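# Three arms lower a ring frame over a mast

## Task

Bring the ring frame down around the mast, which stands on its own, so that the frame ends up resting flat on the low bars and the mast is still standing straight on its plate. It only counts if everything stays that way without any robot holding it. Release the frame and move the arms away at the end.

## Robot and tools

Setup: three identical i2rt Big YAM arms, named arm1, arm2 and arm3. Each has six revolute joints, a two-finger gripper and a wrist camera. The room also has two fixed cameras, cam_high and cam_low. With joints 1 and 6 at 0 and the hand level and pointing forward, the wrist camera sits on top of the hand and looks toward the fingertips. The hand can reach roughly 1.0 m from the joint 1 axis. A loose object may sometimes get a brief push from outside.

Frame: there is one shared scene frame. Its origin is on the floor and +z points up. The point called hand lies midway between the fingertips. The hand's z axis runs along the fingers, and the fingers open and close along its y axis. Hand poses are computed from each robot's actual foot pose, which is never printed. Commands are given only as joint angles, not as Cartesian poses.

execute_actions: the argument actions is a list holding exactly one action, or an empty list. An empty list moves nothing and just returns state and images. Inside the action, each robot name (arm1, arm2, arm3) maps to an object with the single key joints. joints maps joint names to absolute target values. It is not an offset.
Joint ranges, with the tolerance for counting a joint as arrived:
joint1_rad -2.879 to 2.879 (±0.045). This is base yaw; positive is counter-clockwise seen from above, and 0 points the way the foot faces.
joint2_rad 0 to 3.141 (±0.14). This is the shoulder; 0 has the upper arm pointing back and about level, and increasing swings it up and then forward.
joint3_rad 0 to 3.019 (±0.09). This is the elbow; 0 is folded, and positive opens it.
joint4_rad -1.692 to 1.57 (±0.055). This is hand pitch; positive tips the fingers up.
joint5_rad -1.57 to 1.57 (±0.03). This is sideways hand swing; positive goes to the arm's right.
joint6_rad -2.094 to 2.094 (±0.035). This is hand roll; positive is clockwise seen from behind the hand.
gripper_m 0 to 0.093 m (±0.003). This is the fingertip gap. Each finger pad pushes with roughly 50 to 62 N at most, and less on some grippers.
You may give any subset of joints, for any subset of arms. Every motion in an action starts at the same moment, but each joint moves at its own speed, so the hand can swing wide between postures. An action lasts at most 15 s. An unknown key or an out-of-range value rejects the whole call, and nothing moves. Joints or arms you leave out may still be pushing toward their earlier targets. The optional cameras argument lists the images you want: left out, null or ["all"] gives every camera, and [] gives none. The pictures line gives the order of the images.

wait: seconds, from 0 to 10. It commands nothing new and returns the same state and images as an empty action.
zoom_image: camera, plus region [x0, y0, x1, y1] in pixels with the origin at the top-left. The region can be at most 504 by 504. It only works on a camera that had a full image in the most recent result.
read_manual: returns licence text only. It is not useful for control.
finished_scene: scene, an integer. It ends the current scene for good and reports whether the goal was met. A reply that contains no tool call also ends the scene.

Reading results: joint_positions gives the current joint angles, and gripper_m is the sum of the two finger joints. joint_status reports how each commanded motion ended.
- off_target: the joint settled away from its target and may still be pushing.
- contact_stop: the joint gave up its target and holds where it stopped.
- time_out: the joint could not finish in time and keeps a target that is at most 0.375, 0.375, 0.113, 0.225, 0.075 and 0.3 rad from where it stands (joints 1 to 6). It keeps pushing and will move there if the path clears. To relieve it, send its reported position as the new target.
- not_followed: a self- and inter-arm collision check held back that arm's joint targets. The line "joint command not followed" appears, with a cause. The gripper part of the action still runs. The arm may keep retrying those targets on later actions.
on_its_own lists what is happening without being commanded in this call, and "held at" gives the target being held, not the joint's position. Joint torques are the raw drive outputs, in arm joint order. They carry an offset, a scale and noise, are nonzero even in free air, and friction can hide a load or fake one. After a stop, any later execute_actions, wait or finished_scene calls in the same reply are skipped.

Heat: holding loads or pushing warms the motors, and this continues while you think. A MOTOR HOT line appears from 85 °C. At 100 °C an OVER-TEMPERATURE FAULT makes the whole arm, gripper included, go limp and fall until it cools, and its joint_status shows limit_stop_at_motor_heat. After that, send the target again. Some heat carries into the next scene.

What to avoid: these arms do not stop when they touch something; they keep pushing, and hard. A hard squeeze between two arms fails the task and ends the run, and a hard collision may do the same. Nothing in the state reports contact between arms, and the collision check ignores fingers, gripper housings and wrist cameras, and can react too late. Do not let anything fall to the floor or leave the work area. Avoid drops, slips, slams and heavy pushing. The robot keeps its last command while you are thinking, and an arm that faults stays where it stopped. Use fewer and quicker motions. Before finishing, open the grippers, lift the arms away, and check that the frame rests level on the low bars and the mast stands upright without any arm holding them.

Each tool is called after "Emit:" as name(argument=value, ...) on one line, values as JSON.

## Session

Emit:
execute_actions(actions=[])

Scene clock: 0.00 s.
Joint torques (N m, as the arm reports them, + toward a larger angle): no reading
Motor temperatures (°C, as the motors report them): arm1=[26 26 24 24 25 27] | arm2=[26 25 25 25 25 24] | arm3=[24 26 25 27 27 25]
arm1.joint_positions: joint1_rad=+0.116 joint2_rad=+0.458 joint3_rad=+1.403 joint4_rad=-1.412 joint5_rad=-0.230 joint6_rad=+0.457 gripper_m=+0.095
arm1.joint_status: not commanded
arm1.hand: x=+1.3123 y=-0.0534 z=+1.3738 quat_wxyz=(-0.255, -0.841, +0.072, +0.472) (m; scene frame)
arm2.joint_positions: joint1_rad=-0.169 joint2_rad=+0.656 joint3_rad=+1.395 joint4_rad=-1.161 joint5_rad=+0.076 joint6_rad=+0.230 gripper_m=+0.094
arm2.joint_status: not commanded
arm2.hand: x=-0.6575 y=+0.9962 z=+1.4157 quat_wxyz=(-0.458, -0.584, -0.602, +0.294) (m; scene frame)
arm3.joint_positions: joint1_rad=+0.362 joint2_rad=+0.588 joint3_rad=+1.346 joint4_rad=-1.373 joint5_rad=-0.221 joint6_rad=+0.271 gripper_m=+0.095
arm3.joint_status: not commanded
arm3.hand: x=-0.7303 y=-1.0258 z=+1.3133 quat_wxyz=(-0.220, +0.530, -0.711, -0.406) (m; scene frame)
pictures: arm1_cam_wrist, arm2_cam_wrist, arm3_cam_wrist, cam_high, cam_low
Images, in order (width x height): arm1_cam_wrist 896x504, arm2_cam_wrist 896x504, arm3_cam_wrist 896x504, cam_high 896x504, cam_low 896x504.

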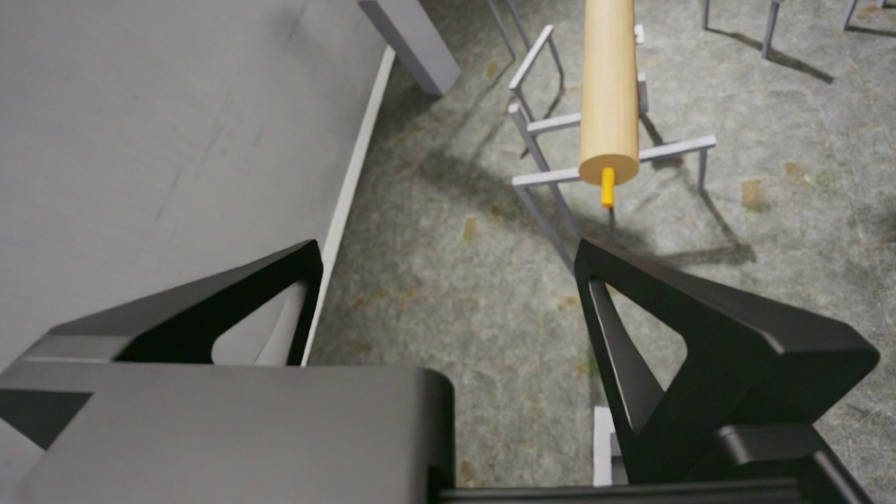

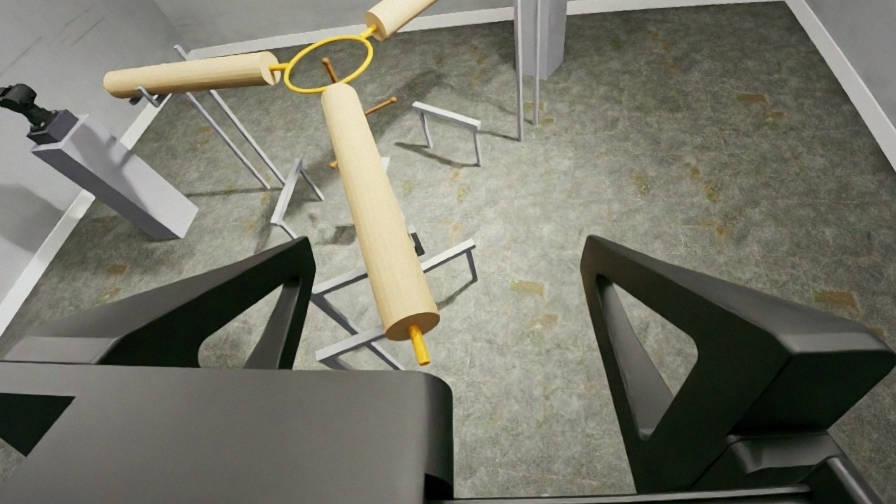

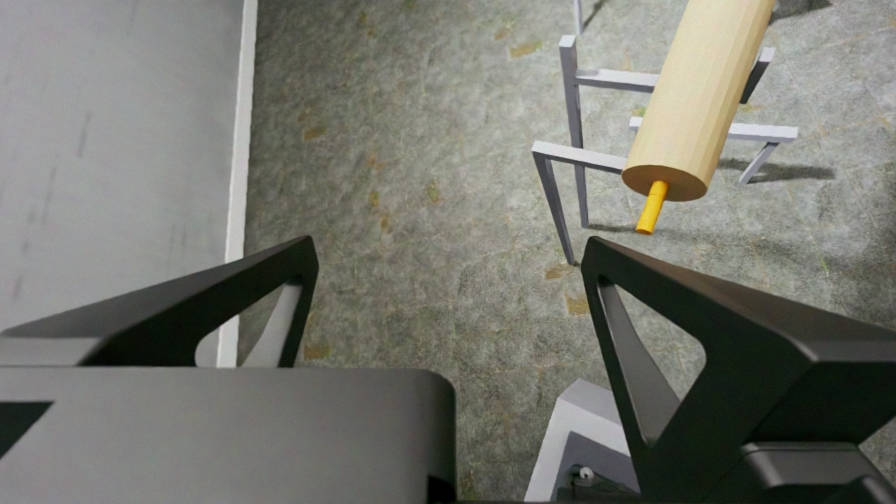

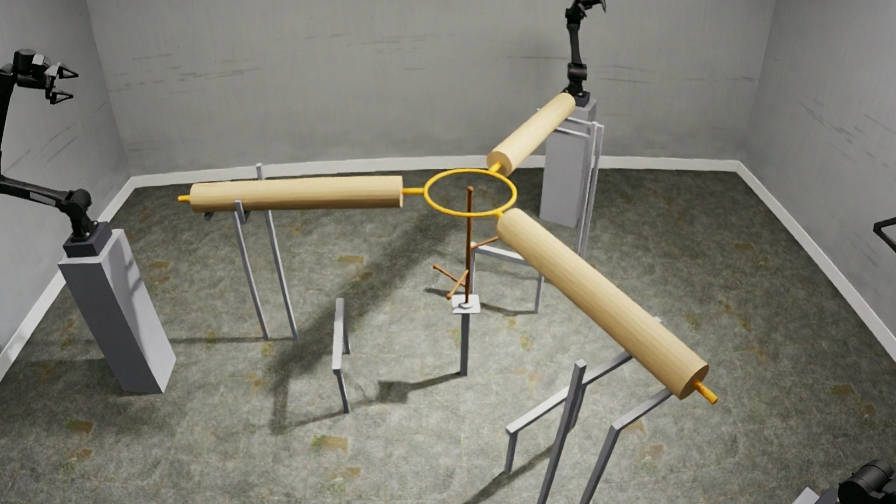

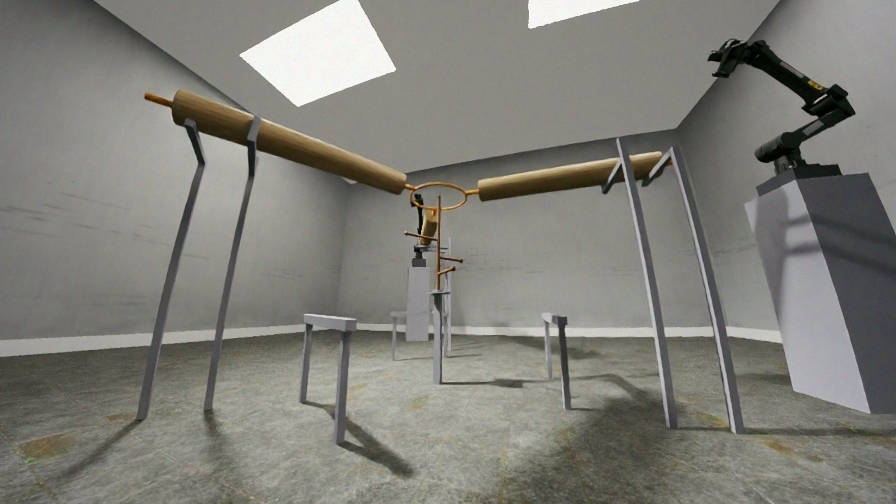

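Emit:
zoom_image(camera="cam_high", region=[330, 80, 730, 420])

Emit:
zoom_image(camera="cam_low", region=[300, 150, 600, 420])

Emit:
zoom_image(camera="cam_high", region=[150, 140, 450, 420])

Region (330, 80, 730, 420) of cam_high's 896x504 image, scaled by 1.260, with more detail than that image has; it fills the top 428 rows of this view, and the rest is white.

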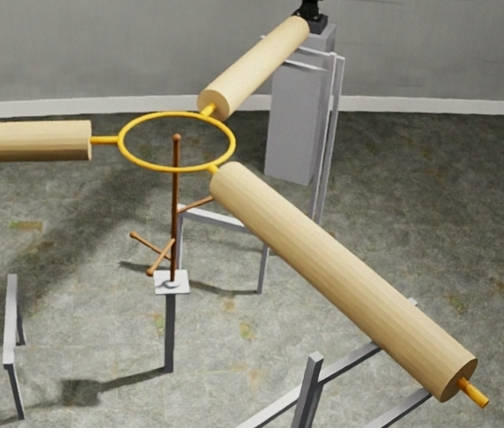

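Region (300, 150, 600, 420) of cam_low's 896x504 image, scaled by 1.680, with more detail than that image has; it fills the top 454 rows of this view, and the rest is white.

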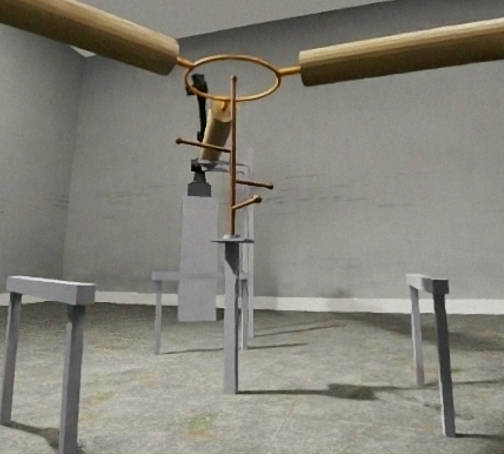

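Region (150, 140, 450, 420) of cam_high's 896x504 image, scaled by 1.680, with more detail than that image has; it fills the top 470 rows of this view, and the rest is white.

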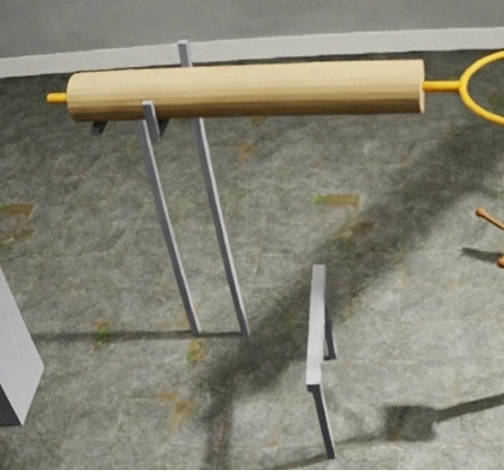

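Emit:
execute_actions(actions=[{"arm1":{"joints":{"joint1_rad":0,"joint2_rad":1.3,"joint3_rad":1.55,"joint4_rad":-1.5,"joint5_rad":0,"joint6_rad":0}},"arm2":{"joints":{"joint1_rad":0,"joint2_rad":1.3,"joint3_rad":1.55,"joint4_rad":-1.5,"joint5_rad":0,"joint6_rad":0}},"arm3":{"joints":{"joint1_rad":0,"joint2_rad":1.3,"joint3_rad":1.55,"joint4_rad":-1.5,"joint5_rad":0,"joint6_rad":0}}}])

Scene clock: 66.90 s.
Joint torques (N m, as the arm reports them, + toward a larger angle): arm1=[  0.83 -12.19  12.63   0.48   0.23  -0.14] | arm2=[ -0.23 -11.13  10.29   0.31  -0.09  -0.02] | arm3=[ -2.03 -11.23  11.24   0.66   0.14  -0.03]
Motor temperatures (°C, as the motors report them): arm1=[26 26 28 24 25 27] | arm2=[26 25 29 25 25 24] | arm3=[24 26 30 27 27 25]
arm1.joint_positions: joint1_rad=+0.003 joint2_rad=+1.323 joint3_rad=+1.521 joint4_rad=-1.487 joint5_rad=-0.003 joint6_rad=+0.008 gripper_m=+0.095
arm1.joint_status: all done
arm1.hand: x=+1.0168 y=-0.0117 z=+1.1702 quat_wxyz=(-0.011, -0.989, -0.014, +0.146) (m; scene frame)
arm2.joint_positions: joint1_rad=-0.003 joint2_rad=+1.299 joint3_rad=+1.538 joint4_rad=-1.488 joint5_rad=+0.002 joint6_rad=+0.012 gripper_m=+0.094
arm2.joint_status: all done
arm2.hand: x=-0.5277 y=+0.8700 z=+1.2148 quat_wxyz=(-0.138, -0.519, -0.840, +0.083) (m; scene frame)
arm3.joint_positions: joint1_rad=+0.002 joint2_rad=+1.303 joint3_rad=+1.527 joint4_rad=-1.490 joint5_rad=-0.003 joint6_rad=+0.014 gripper_m=+0.095
arm3.joint_status: all done
arm3.hand: x=-0.5191 y=-0.8679 z=+1.1534 quat_wxyz=(-0.123, +0.504, -0.852, -0.076) (m; scene frame)
pictures: arm1_cam_wrist, arm2_cam_wrist, arm3_cam_wrist, cam_high, cam_low
Images, in order (width x height): arm1_cam_wrist 896x504, arm2_cam_wrist 896x504, arm3_cam_wrist 896x504, cam_high 896x504, cam_low 896x504.

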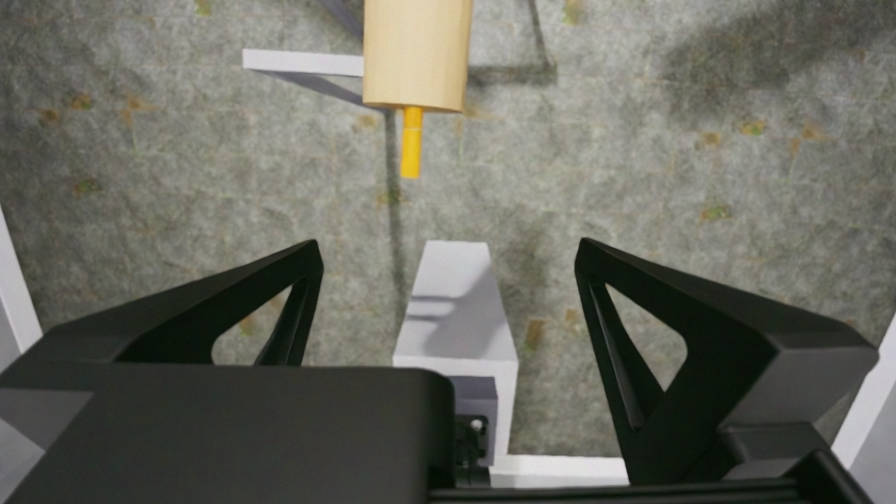

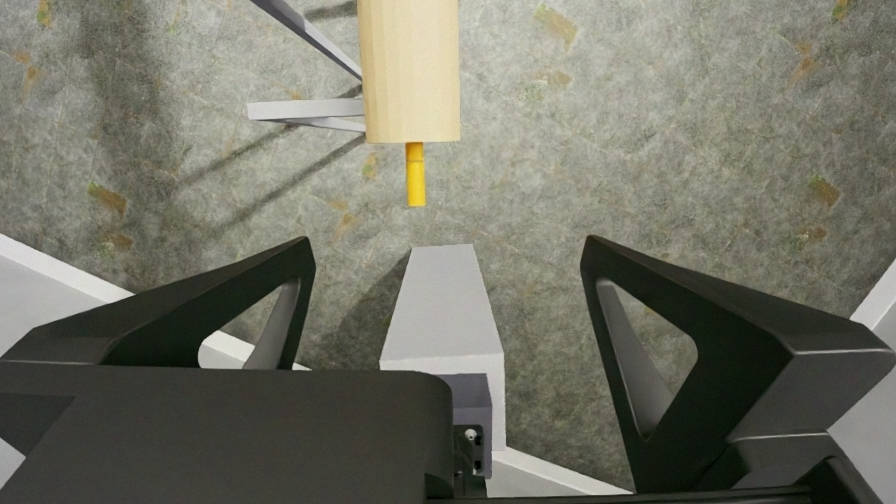

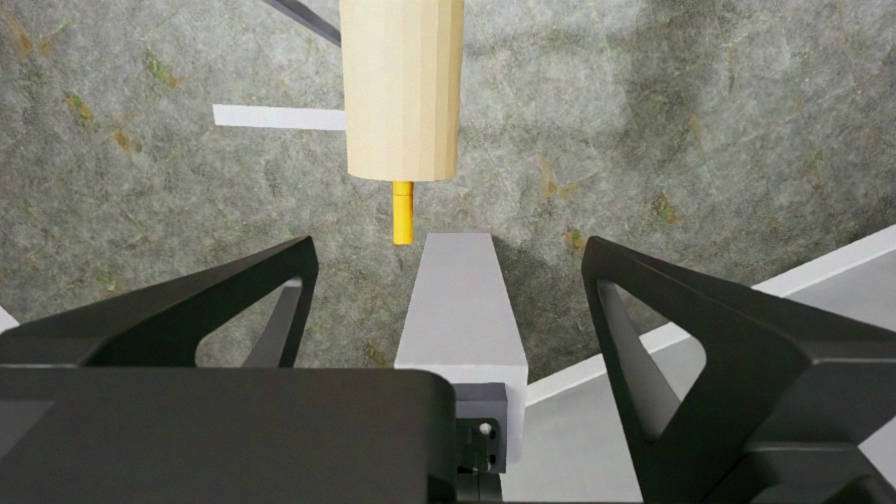

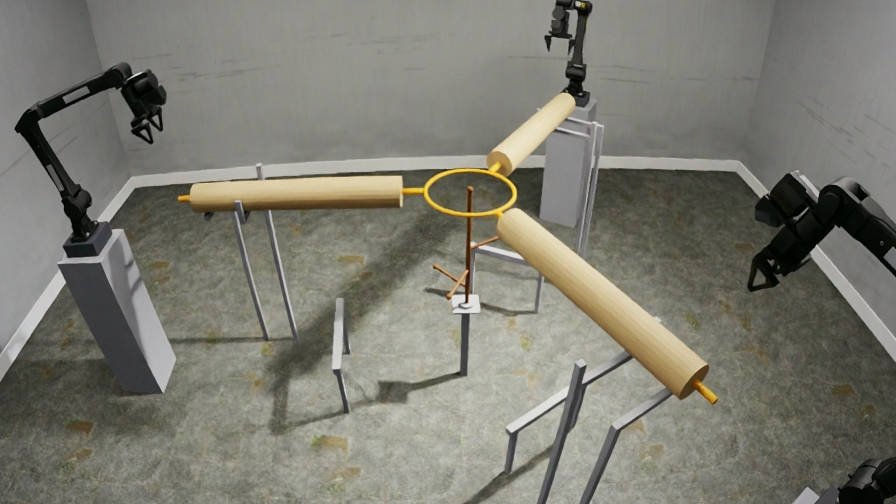

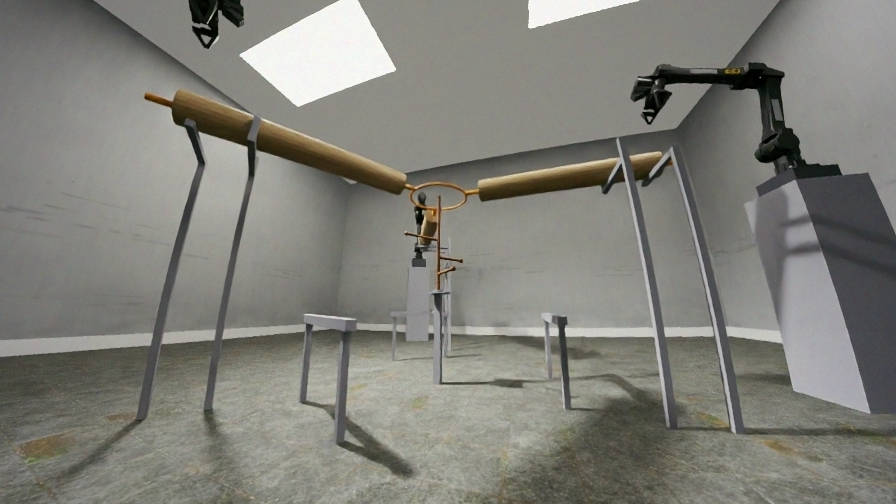

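Emit:
execute_actions(actions=[{"arm1":{"joints":{"joint1_rad":0.071,"joint2_rad":1.61,"joint3_rad":1.61,"joint4_rad":-1.555}},"arm2":{"joints":{"joint1_rad":0.072,"joint2_rad":1.54,"joint3_rad":1.42,"joint4_rad":-1.441}},"arm3":{"joints":{"joint1_rad":0.096,"joint2_rad":1.427,"joint3_rad":1.45,"joint4_rad":-1.565}}}])

Scene clock: 100.30 s.
Joint torques (N m, as the arm reports them, + toward a larger angle): arm1=[  0.77 -17.79  11.84  -0.07   0.14  -0.19] | arm2=[ -0.88 -15.21   9.77   0.63  -0.06  -0.03] | arm3=[ -2.51 -13.63  10.25   0.06   0.09  -0.02]
Motor temperatures (°C, as the motors report them): arm1=[26 27 30 24 25 27] | arm2=[26 26 30 25 25 24] | arm3=[24 27 31 27 27 25]
arm1.joint_positions: joint1_rad=+0.075 joint2_rad=+1.640 joint3_rad=+1.586 joint4_rad=-1.543 joint5_rad=-0.001 joint6_rad=+0.007 gripper_m=+0.095
arm1.joint_status: all done
arm1.hand: x=+0.9648 y=-0.0498 z=+1.0551 quat_wxyz=(-0.006, -0.999, -0.051, -0.007) (m; scene frame)
arm2.joint_positions: joint1_rad=+0.076 joint2_rad=+1.541 joint3_rad=+1.412 joint4_rad=-1.449 joint5_rad=+0.001 joint6_rad=+0.011 gripper_m=+0.094
arm2.joint_status: all done
arm2.hand: x=-0.4862 y=+0.8689 z=+1.0607 quat_wxyz=(+0.002, -0.491, -0.871, -0.001) (m; scene frame)
arm3.joint_positions: joint1_rad=+0.102 joint2_rad=+1.438 joint3_rad=+1.436 joint4_rad=-1.556 joint5_rad=-0.002 joint6_rad=+0.013 gripper_m=+0.095
arm3.joint_status: all done
arm3.hand: x=-0.5623 y=-0.8595 z=+1.0577 quat_wxyz=(+0.002, +0.552, -0.834, +0.000) (m; scene frame)
pictures: arm1_cam_wrist, arm2_cam_wrist, arm3_cam_wrist, cam_high, cam_low
Images, in order (width x height): arm1_cam_wrist 896x504, arm2_cam_wrist 896x504, arm3_cam_wrist 896x504, cam_high 896x504, cam_low 896x504.

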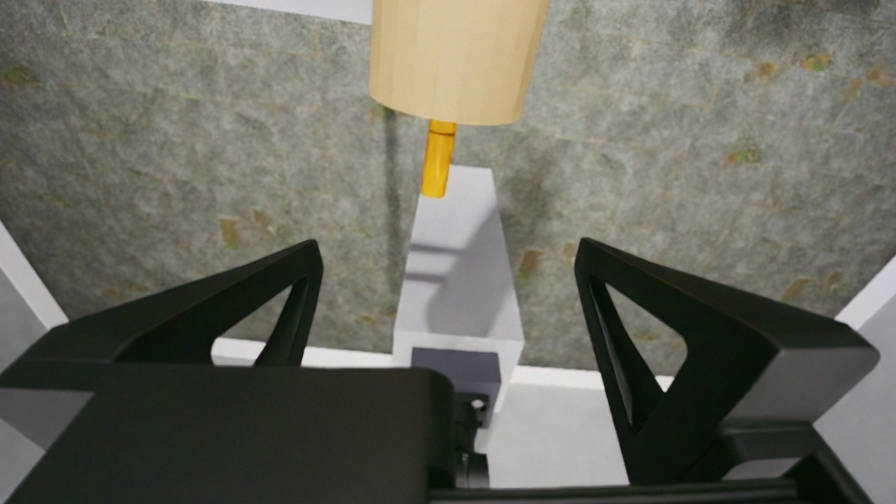

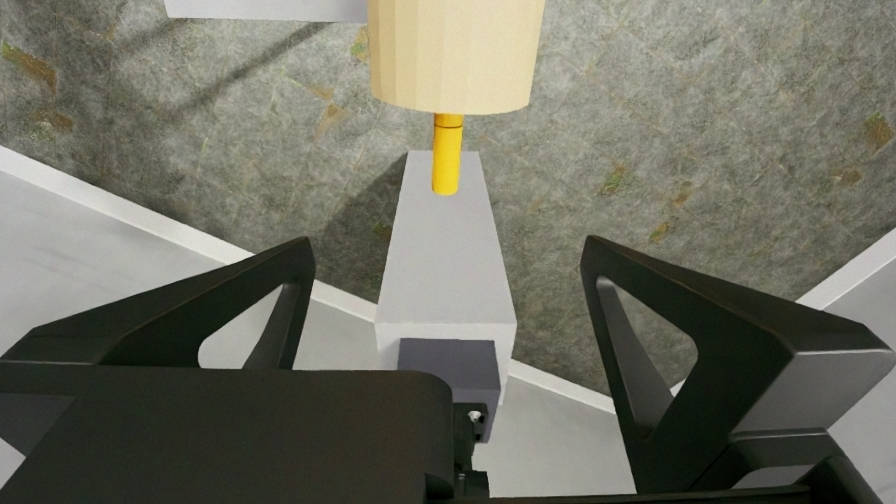

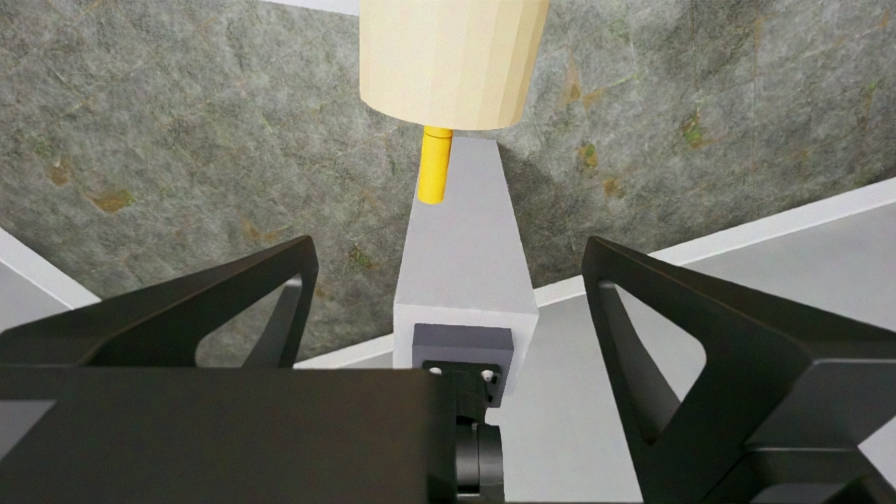

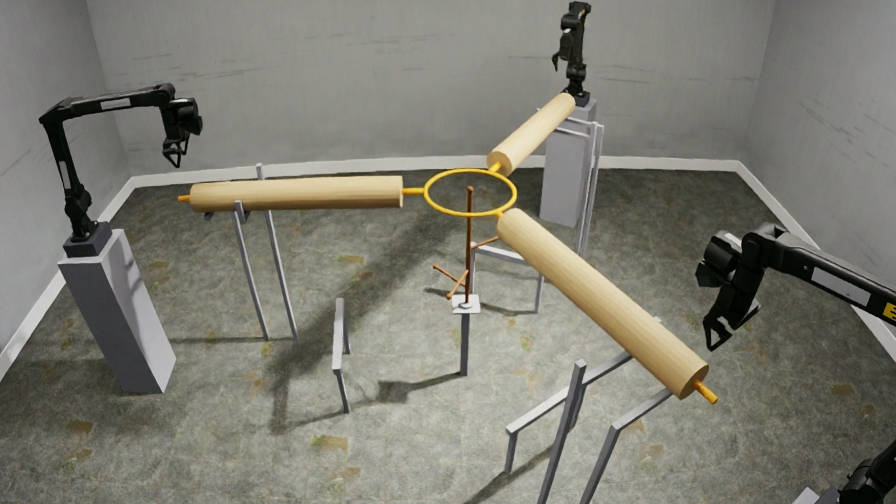

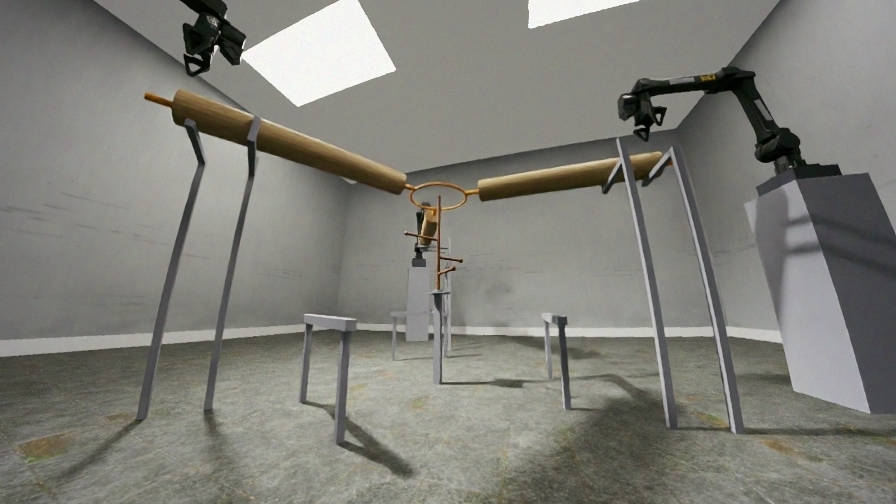

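Emit:
execute_actions(actions=[{"arm1":{"joints":{"joint1_rad":0.09,"joint2_rad":1.604,"joint3_rad":1.30,"joint4_rad":-1.226,"joint6_rad":0.175}},"arm2":{"joints":{"joint1_rad":0.075,"joint2_rad":1.57,"joint3_rad":1.14,"joint4_rad":-1.124,"joint6_rad":0.085}},"arm3":{"joints":{"joint1_rad":0.126,"joint2_rad":1.40,"joint3_rad":1.122,"joint4_rad":-1.245,"joint6_rad":0.195}}}])

Scene clock: 127.27 s.
Joint torques (N m, as the arm reports them, + toward a larger angle): arm1=[  1.66 -15.27  10.4    1.24   0.19  -0.01] | arm2=[ -0.46 -13.83   8.02   0.91  -0.04   0.23] | arm3=[ -1.72 -11.05   9.51   1.17   0.11   0.2 ]
Motor temperatures (°C, as the motors report them): arm1=[26 28 31 24 25 27] | arm2=[26 26 30 25 25 24] | arm3=[24 28 31 27 27 25]
arm1.joint_positions: joint1_rad=+0.085 joint2_rad=+1.617 joint3_rad=+1.288 joint4_rad=-1.242 joint5_rad=-0.001 joint6_rad=+0.167 gripper_m=+0.095
arm1.joint_status: all done
arm1.hand: x=+0.9863 y=-0.0536 z=+0.9539 quat_wxyz=(-0.007, -1.000, +0.024, +0.005) (m; scene frame)
arm2.joint_positions: joint1_rad=+0.076 joint2_rad=+1.569 joint3_rad=+1.142 joint4_rad=-1.136 joint5_rad=+0.001 joint6_rad=+0.073 gripper_m=+0.094
arm2.joint_status: all done
arm2.hand: x=-0.4946 y=+0.8829 z=+0.9498 quat_wxyz=(-0.005, -0.518, -0.856, +0.002) (m; scene frame)
arm3.joint_positions: joint1_rad=+0.122 joint2_rad=+1.391 joint3_rad=+1.113 joint4_rad=-1.256 joint5_rad=-0.002 joint6_rad=+0.181 gripper_m=+0.095
arm3.joint_status: all done
arm3.hand: x=-0.5803 y=-0.8830 z=+0.9548 quat_wxyz=(-0.007, +0.488, -0.873, -0.008) (m; scene frame)
pictures: arm1_cam_wrist, arm2_cam_wrist, arm3_cam_wrist, cam_high, cam_low
Images, in order (width x height): arm1_cam_wrist 896x504, arm2_cam_wrist 896x504, arm3_cam_wrist 896x504, cam_high 896x504, cam_low 896x504.

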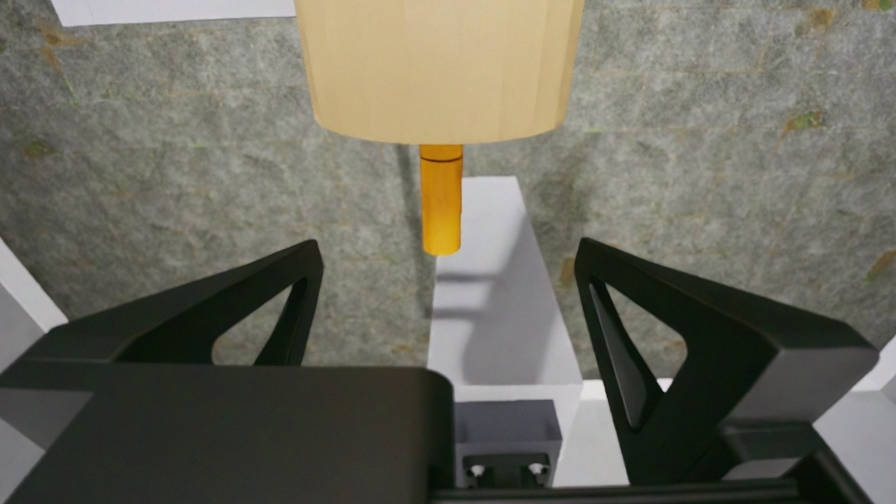

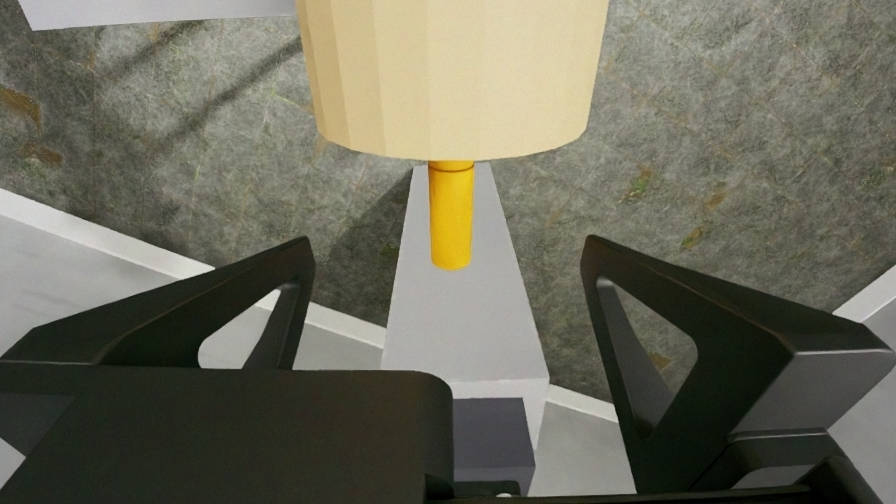

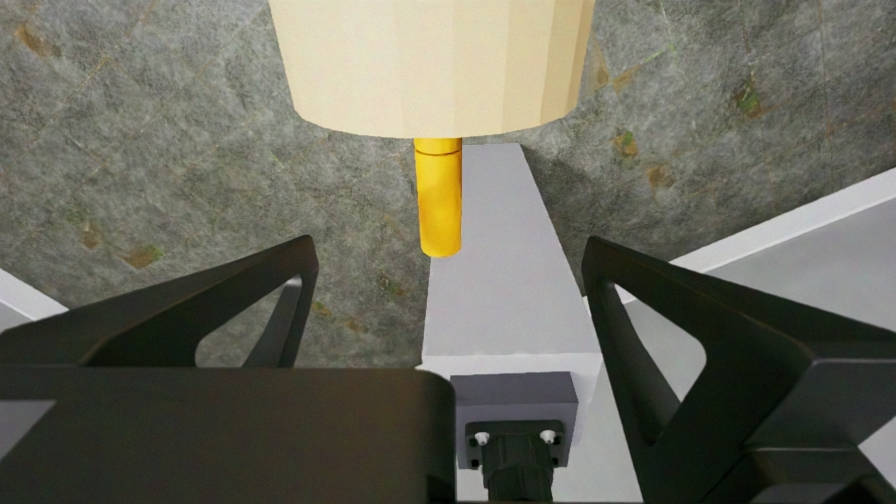

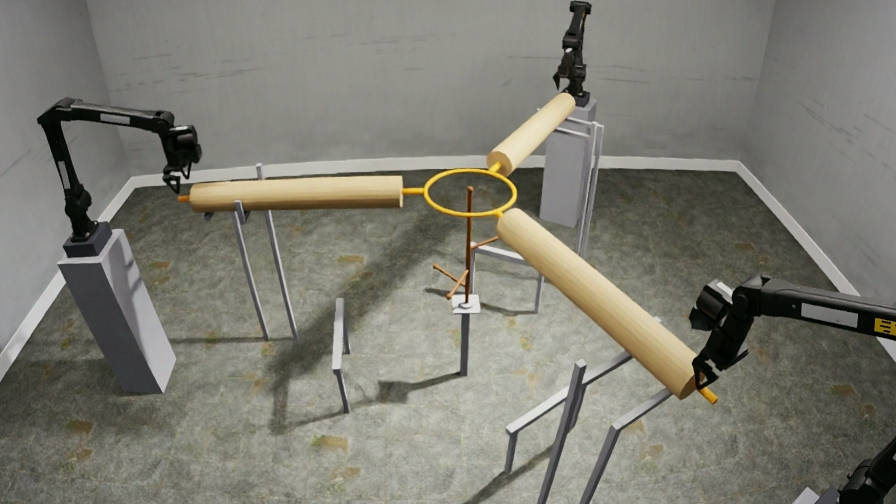

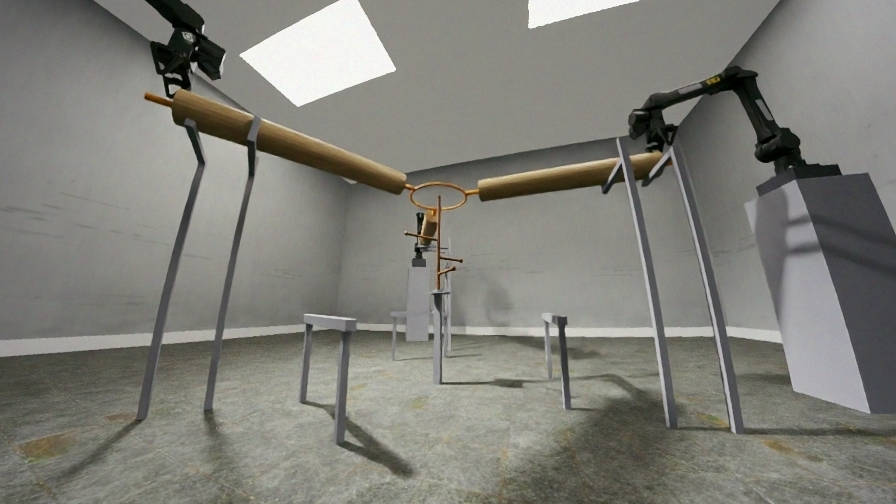

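Emit:
zoom_image(camera="cam_high", region=[140, 120, 280, 230])

Emit:
zoom_image(camera="cam_low", region=[120, 20, 280, 180])

Region (140, 120, 280, 230) of cam_high's 896x504 image, scaled by 3.600, with more detail than that image has; it fills the top 396 rows of this view, and the rest is white.

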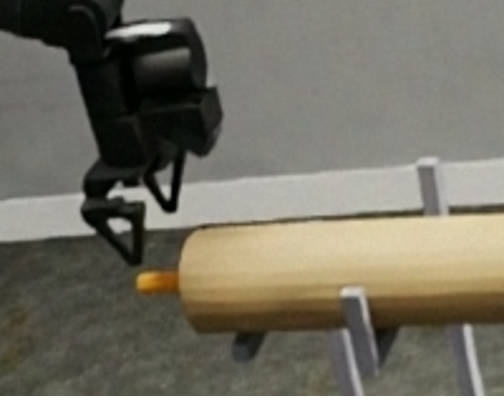

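Region (120, 20, 280, 180) of cam_low's 896x504 image, scaled by 3.150, with more detail than that image has.

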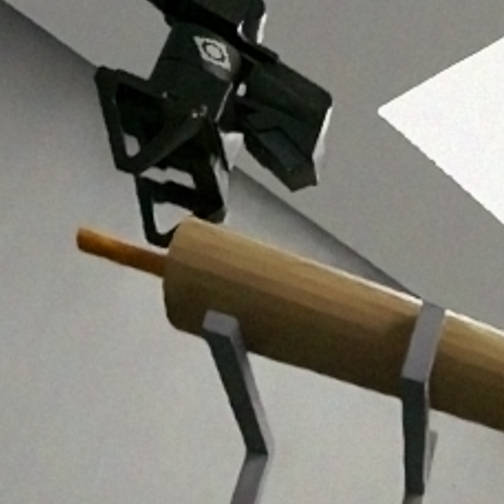

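Emit:
execute_actions(actions=[{"arm1":{"joints":{"joint1_rad":0.097,"joint2_rad":1.642,"joint3_rad":1.20,"joint4_rad":-1.09}},"arm2":{"joints":{"joint2_rad":1.605,"joint3_rad":1.051,"joint4_rad":-1.007}},"arm3":{"joints":{"joint1_rad":0.135,"joint2_rad":1.435,"joint3_rad":1.054,"joint4_rad":-1.146}}}])

Emit:
zoom_image(camera="cam_high", region=[140, 120, 280, 230])

Emit:
zoom_image(camera="cam_low", region=[120, 20, 280, 180])

Emit:
zoom_image(camera="cam_high", region=[640, 300, 800, 440])

Scene clock: 151.43 s.
Joint torques (N m, as the arm reports them, + toward a larger angle): arm1=[  2.11 -13.68   9.87   1.2    0.19  -0.02] | arm2=[ -0.39 -14.23   7.55   0.75  -0.03   0.25] | arm3=[ -1.54 -10.86   8.91   1.12   0.1    0.2 ]
Motor temperatures (°C, as the motors report them): arm1=[26 28 30 24 25 27] | arm2=[26 26 30 25 25 24] | arm3=[24 27 31 27 27 25]
arm1.joint_positions: joint1_rad=+0.091 joint2_rad=+1.632 joint3_rad=+1.189 joint4_rad=-1.107 joint5_rad=-0.001 joint6_rad=+0.168 gripper_m=+0.095
arm1.joint_status: all done
arm1.hand: x=+0.9916 y=-0.0561 z=+0.9123 quat_wxyz=(-0.009, -1.000, +0.022, +0.016) (m; scene frame)
arm2.joint_positions: joint1_rad=+0.076 joint2_rad=+1.599 joint3_rad=+1.055 joint4_rad=-1.020 joint5_rad=+0.001 joint6_rad=+0.073 gripper_m=+0.094
arm2.joint_status: all done
arm2.hand: x=-0.4995 y=+0.8910 z=+0.9082 quat_wxyz=(-0.005, -0.518, -0.856, +0.002) (m; scene frame)
arm3.joint_positions: joint1_rad=+0.128 joint2_rad=+1.424 joint3_rad=+1.049 joint4_rad=-1.157 joint5_rad=-0.002 joint6_rad=+0.181 gripper_m=+0.095
arm3.joint_status: all done
arm3.hand: x=-0.5824 y=-0.8814 z=+0.9196 quat_wxyz=(-0.008, +0.491, -0.871, -0.009) (m; scene frame)
pictures: arm1_cam_wrist, arm2_cam_wrist, arm3_cam_wrist, cam_high, cam_low
Images, in order (width x height): arm1_cam_wrist 896x504, arm2_cam_wrist 896x504, arm3_cam_wrist 896x504, cam_high 896x504, cam_low 896x504.

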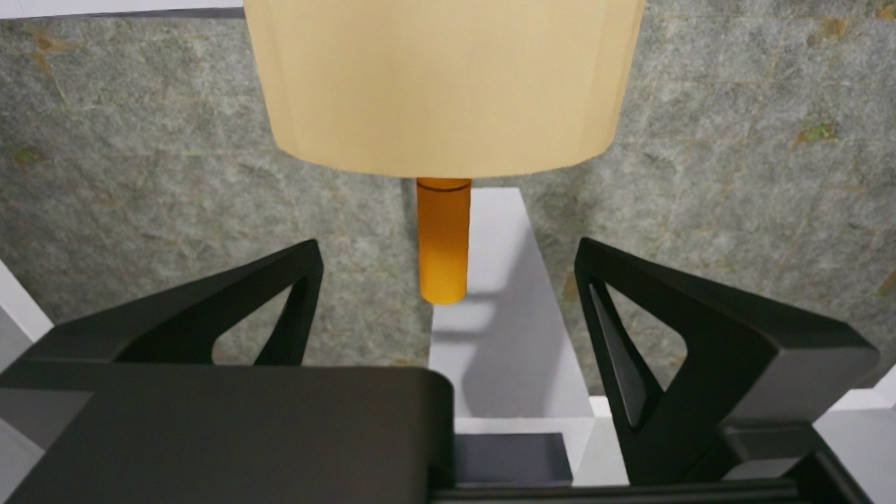

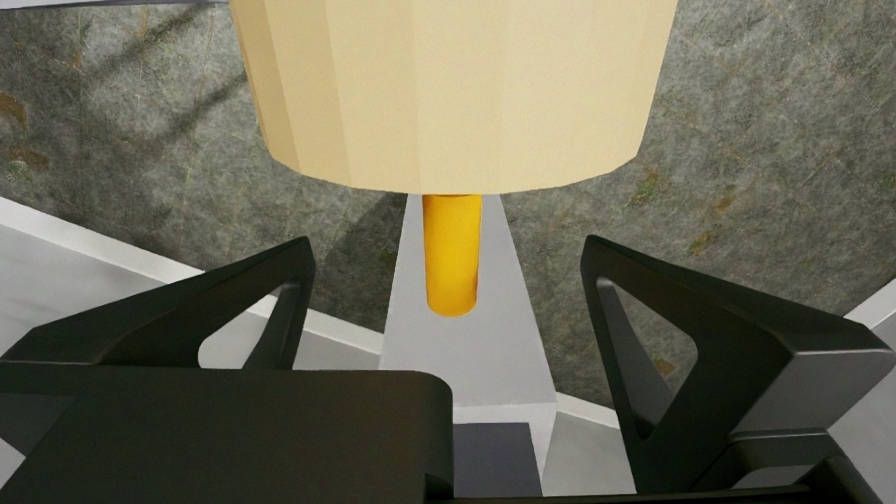

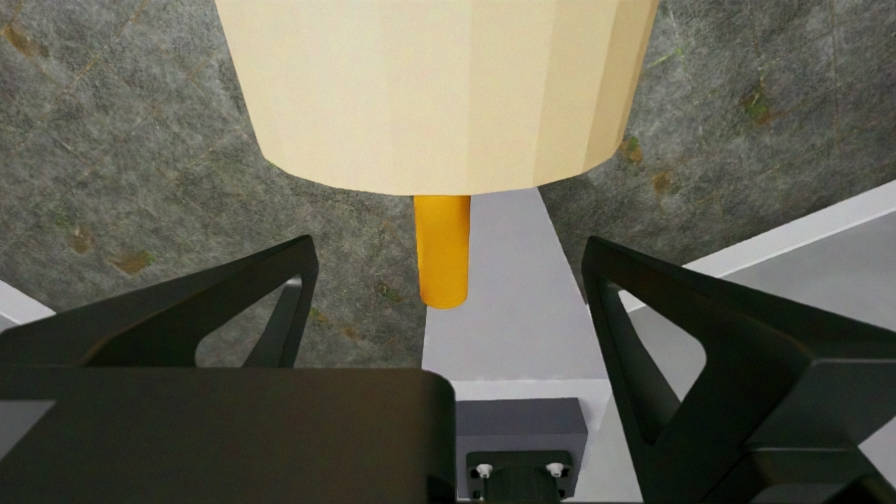

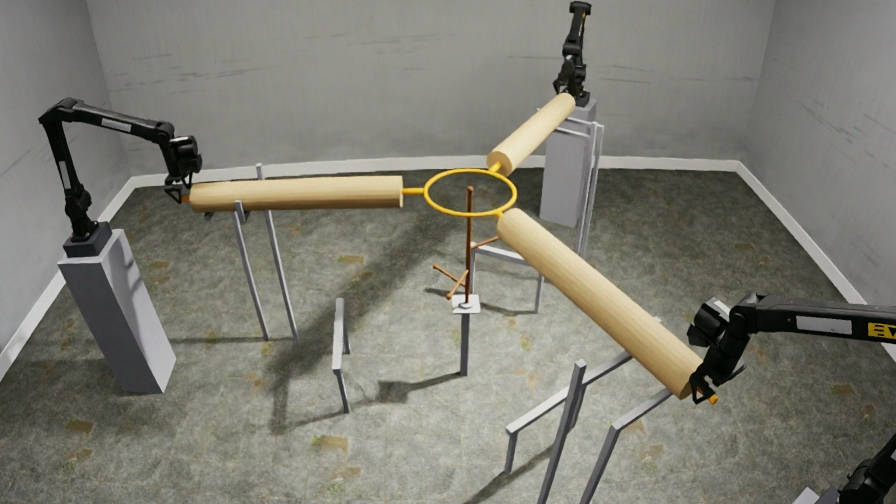

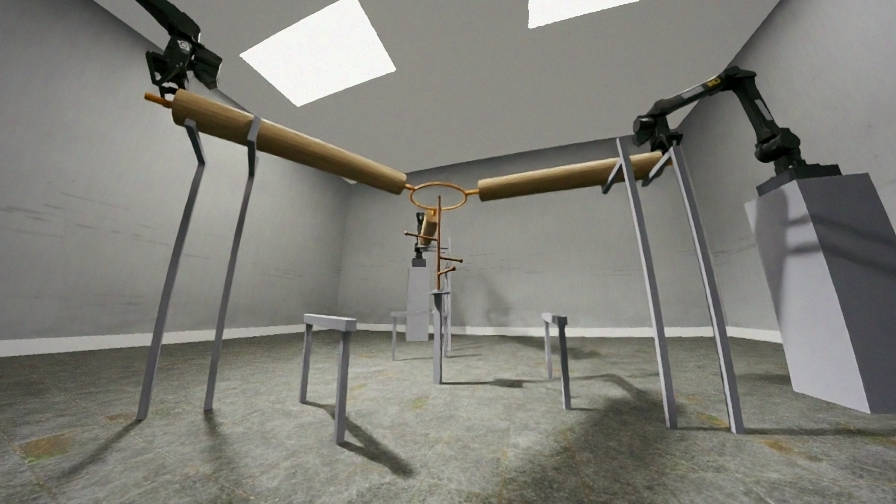

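Region (140, 120, 280, 230) of cam_high's 896x504 image, scaled by 3.600, with more detail than that image has; it fills the top 396 rows of this view, and the rest is white.

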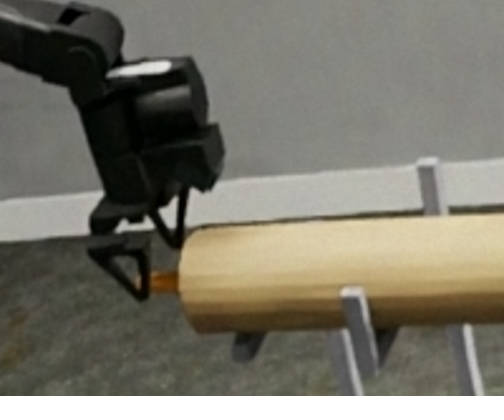

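Region (120, 20, 280, 180) of cam_low's 896x504 image, scaled by 3.150, with more detail than that image has.

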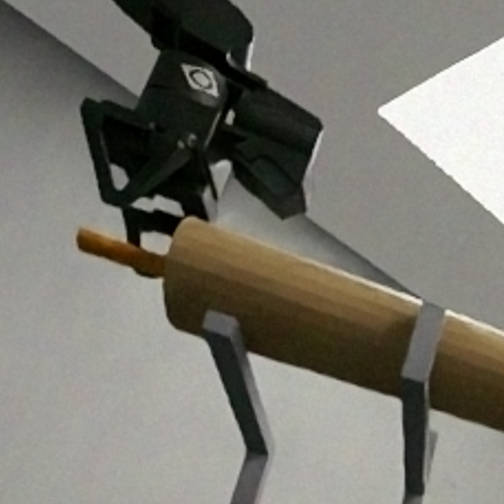

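Region (640, 300, 800, 440) of cam_high's 896x504 image, scaled by 3.150, with more detail than that image has; it fills the top 441 rows of this view, and the rest is white.

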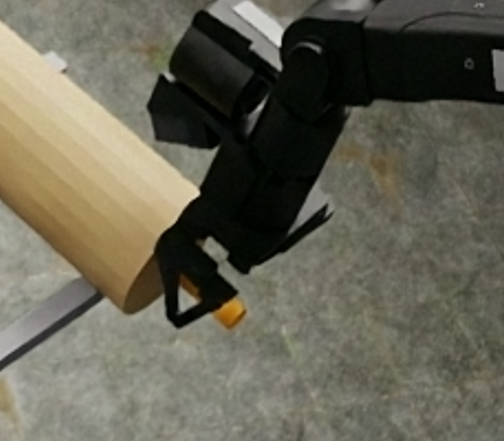

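Emit:
execute_actions(actions=[{"arm1":{"joints":{"joint1_rad":0.102,"joint2_rad":1.67,"joint3_rad":1.18,"joint4_rad":-1.07}},"arm2":{"joints":{"joint3_rad":1.016,"joint4_rad":-0.979}},"arm3":{"joints":{"joint1_rad":0.142,"joint2_rad":1.455,"joint3_rad":1.014,"joint4_rad":-1.106}}}], cameras=["arm1_cam_wrist","arm2_cam_wrist","arm3_cam_wrist"])

Scene clock: 165.73 s.
Joint torques (N m, as the arm reports them, + toward a larger angle): arm1=[  1.86 -13.15   9.2    1.14   0.2    0.  ] | arm2=[ -0.72 -13.68   7.     0.85  -0.04   0.24] | arm3=[ -1.28 -10.35   8.51   1.08   0.12   0.21]
Motor temperatures (°C, as the motors report them): arm1=[26 28 30 24 25 27] | arm2=[26 26 30 25 25 24] | arm3=[24 27 31 27 27 25]
arm1.joint_positions: joint1_rad=+0.096 joint2_rad=+1.655 joint3_rad=+1.174 joint4_rad=-1.086 joint5_rad=-0.001 joint6_rad=+0.168 gripper_m=+0.095
arm1.joint_status: all done
arm1.hand: x=+0.9938 y=-0.0583 z=+0.8974 quat_wxyz=(-0.008, -1.000, +0.019, +0.007) (m; scene frame)
arm2.joint_positions: joint1_rad=+0.076 joint2_rad=+1.599 joint3_rad=+1.023 joint4_rad=-0.991 joint5_rad=+0.001 joint6_rad=+0.073 gripper_m=+0.094
arm2.joint_status: all done
arm2.hand: x=-0.5033 y=+0.8971 z=+0.8979 quat_wxyz=(-0.003, -0.518, -0.856, +0.001) (m; scene frame)
arm3.joint_positions: joint1_rad=+0.135 joint2_rad=+1.437 joint3_rad=+1.012 joint4_rad=-1.117 joint5_rad=-0.002 joint6_rad=+0.182 gripper_m=+0.095
arm3.joint_status: all done
arm3.hand: x=-0.5867 y=-0.8854 z=+0.9017 quat_wxyz=(-0.004, +0.493, -0.870, -0.005) (m; scene frame)
pictures: arm1_cam_wrist, arm2_cam_wrist, arm3_cam_wrist
Images, in order (width x height): arm1_cam_wrist 896x504, arm2_cam_wrist 896x504, arm3_cam_wrist 896x504.

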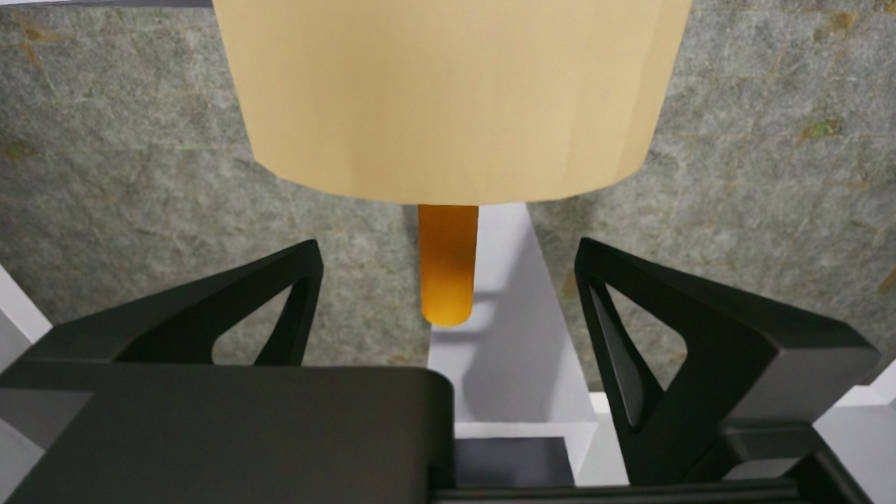

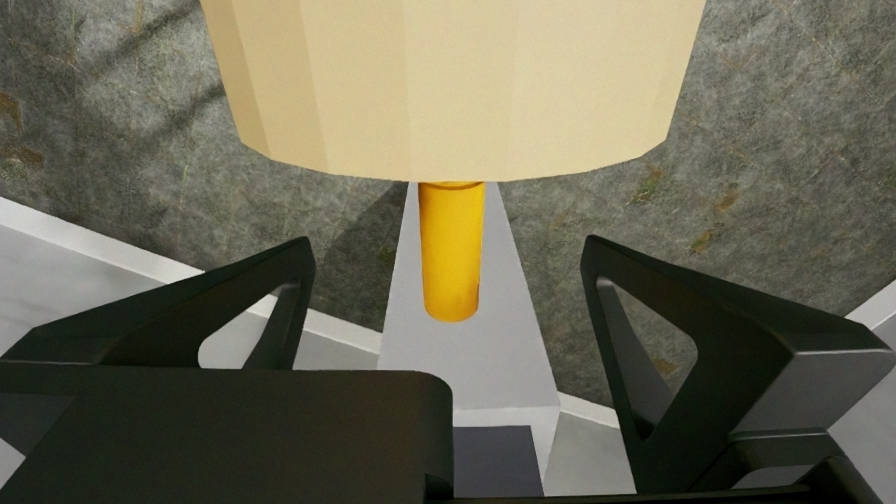

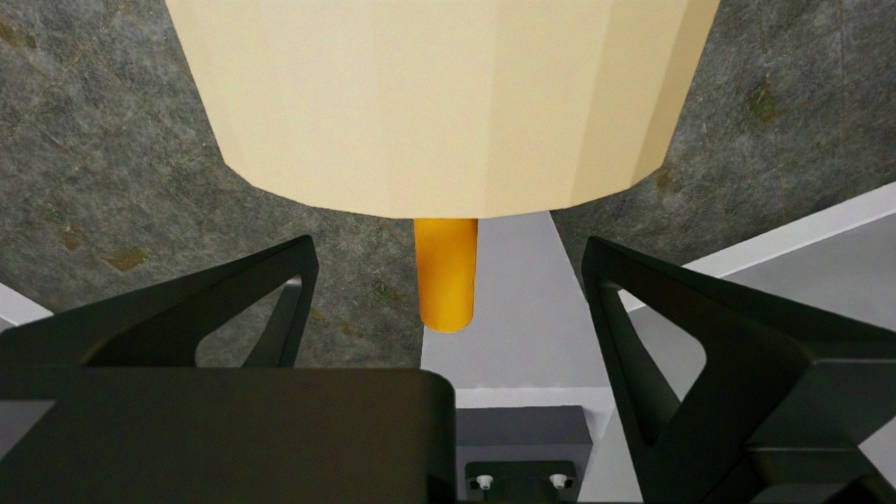

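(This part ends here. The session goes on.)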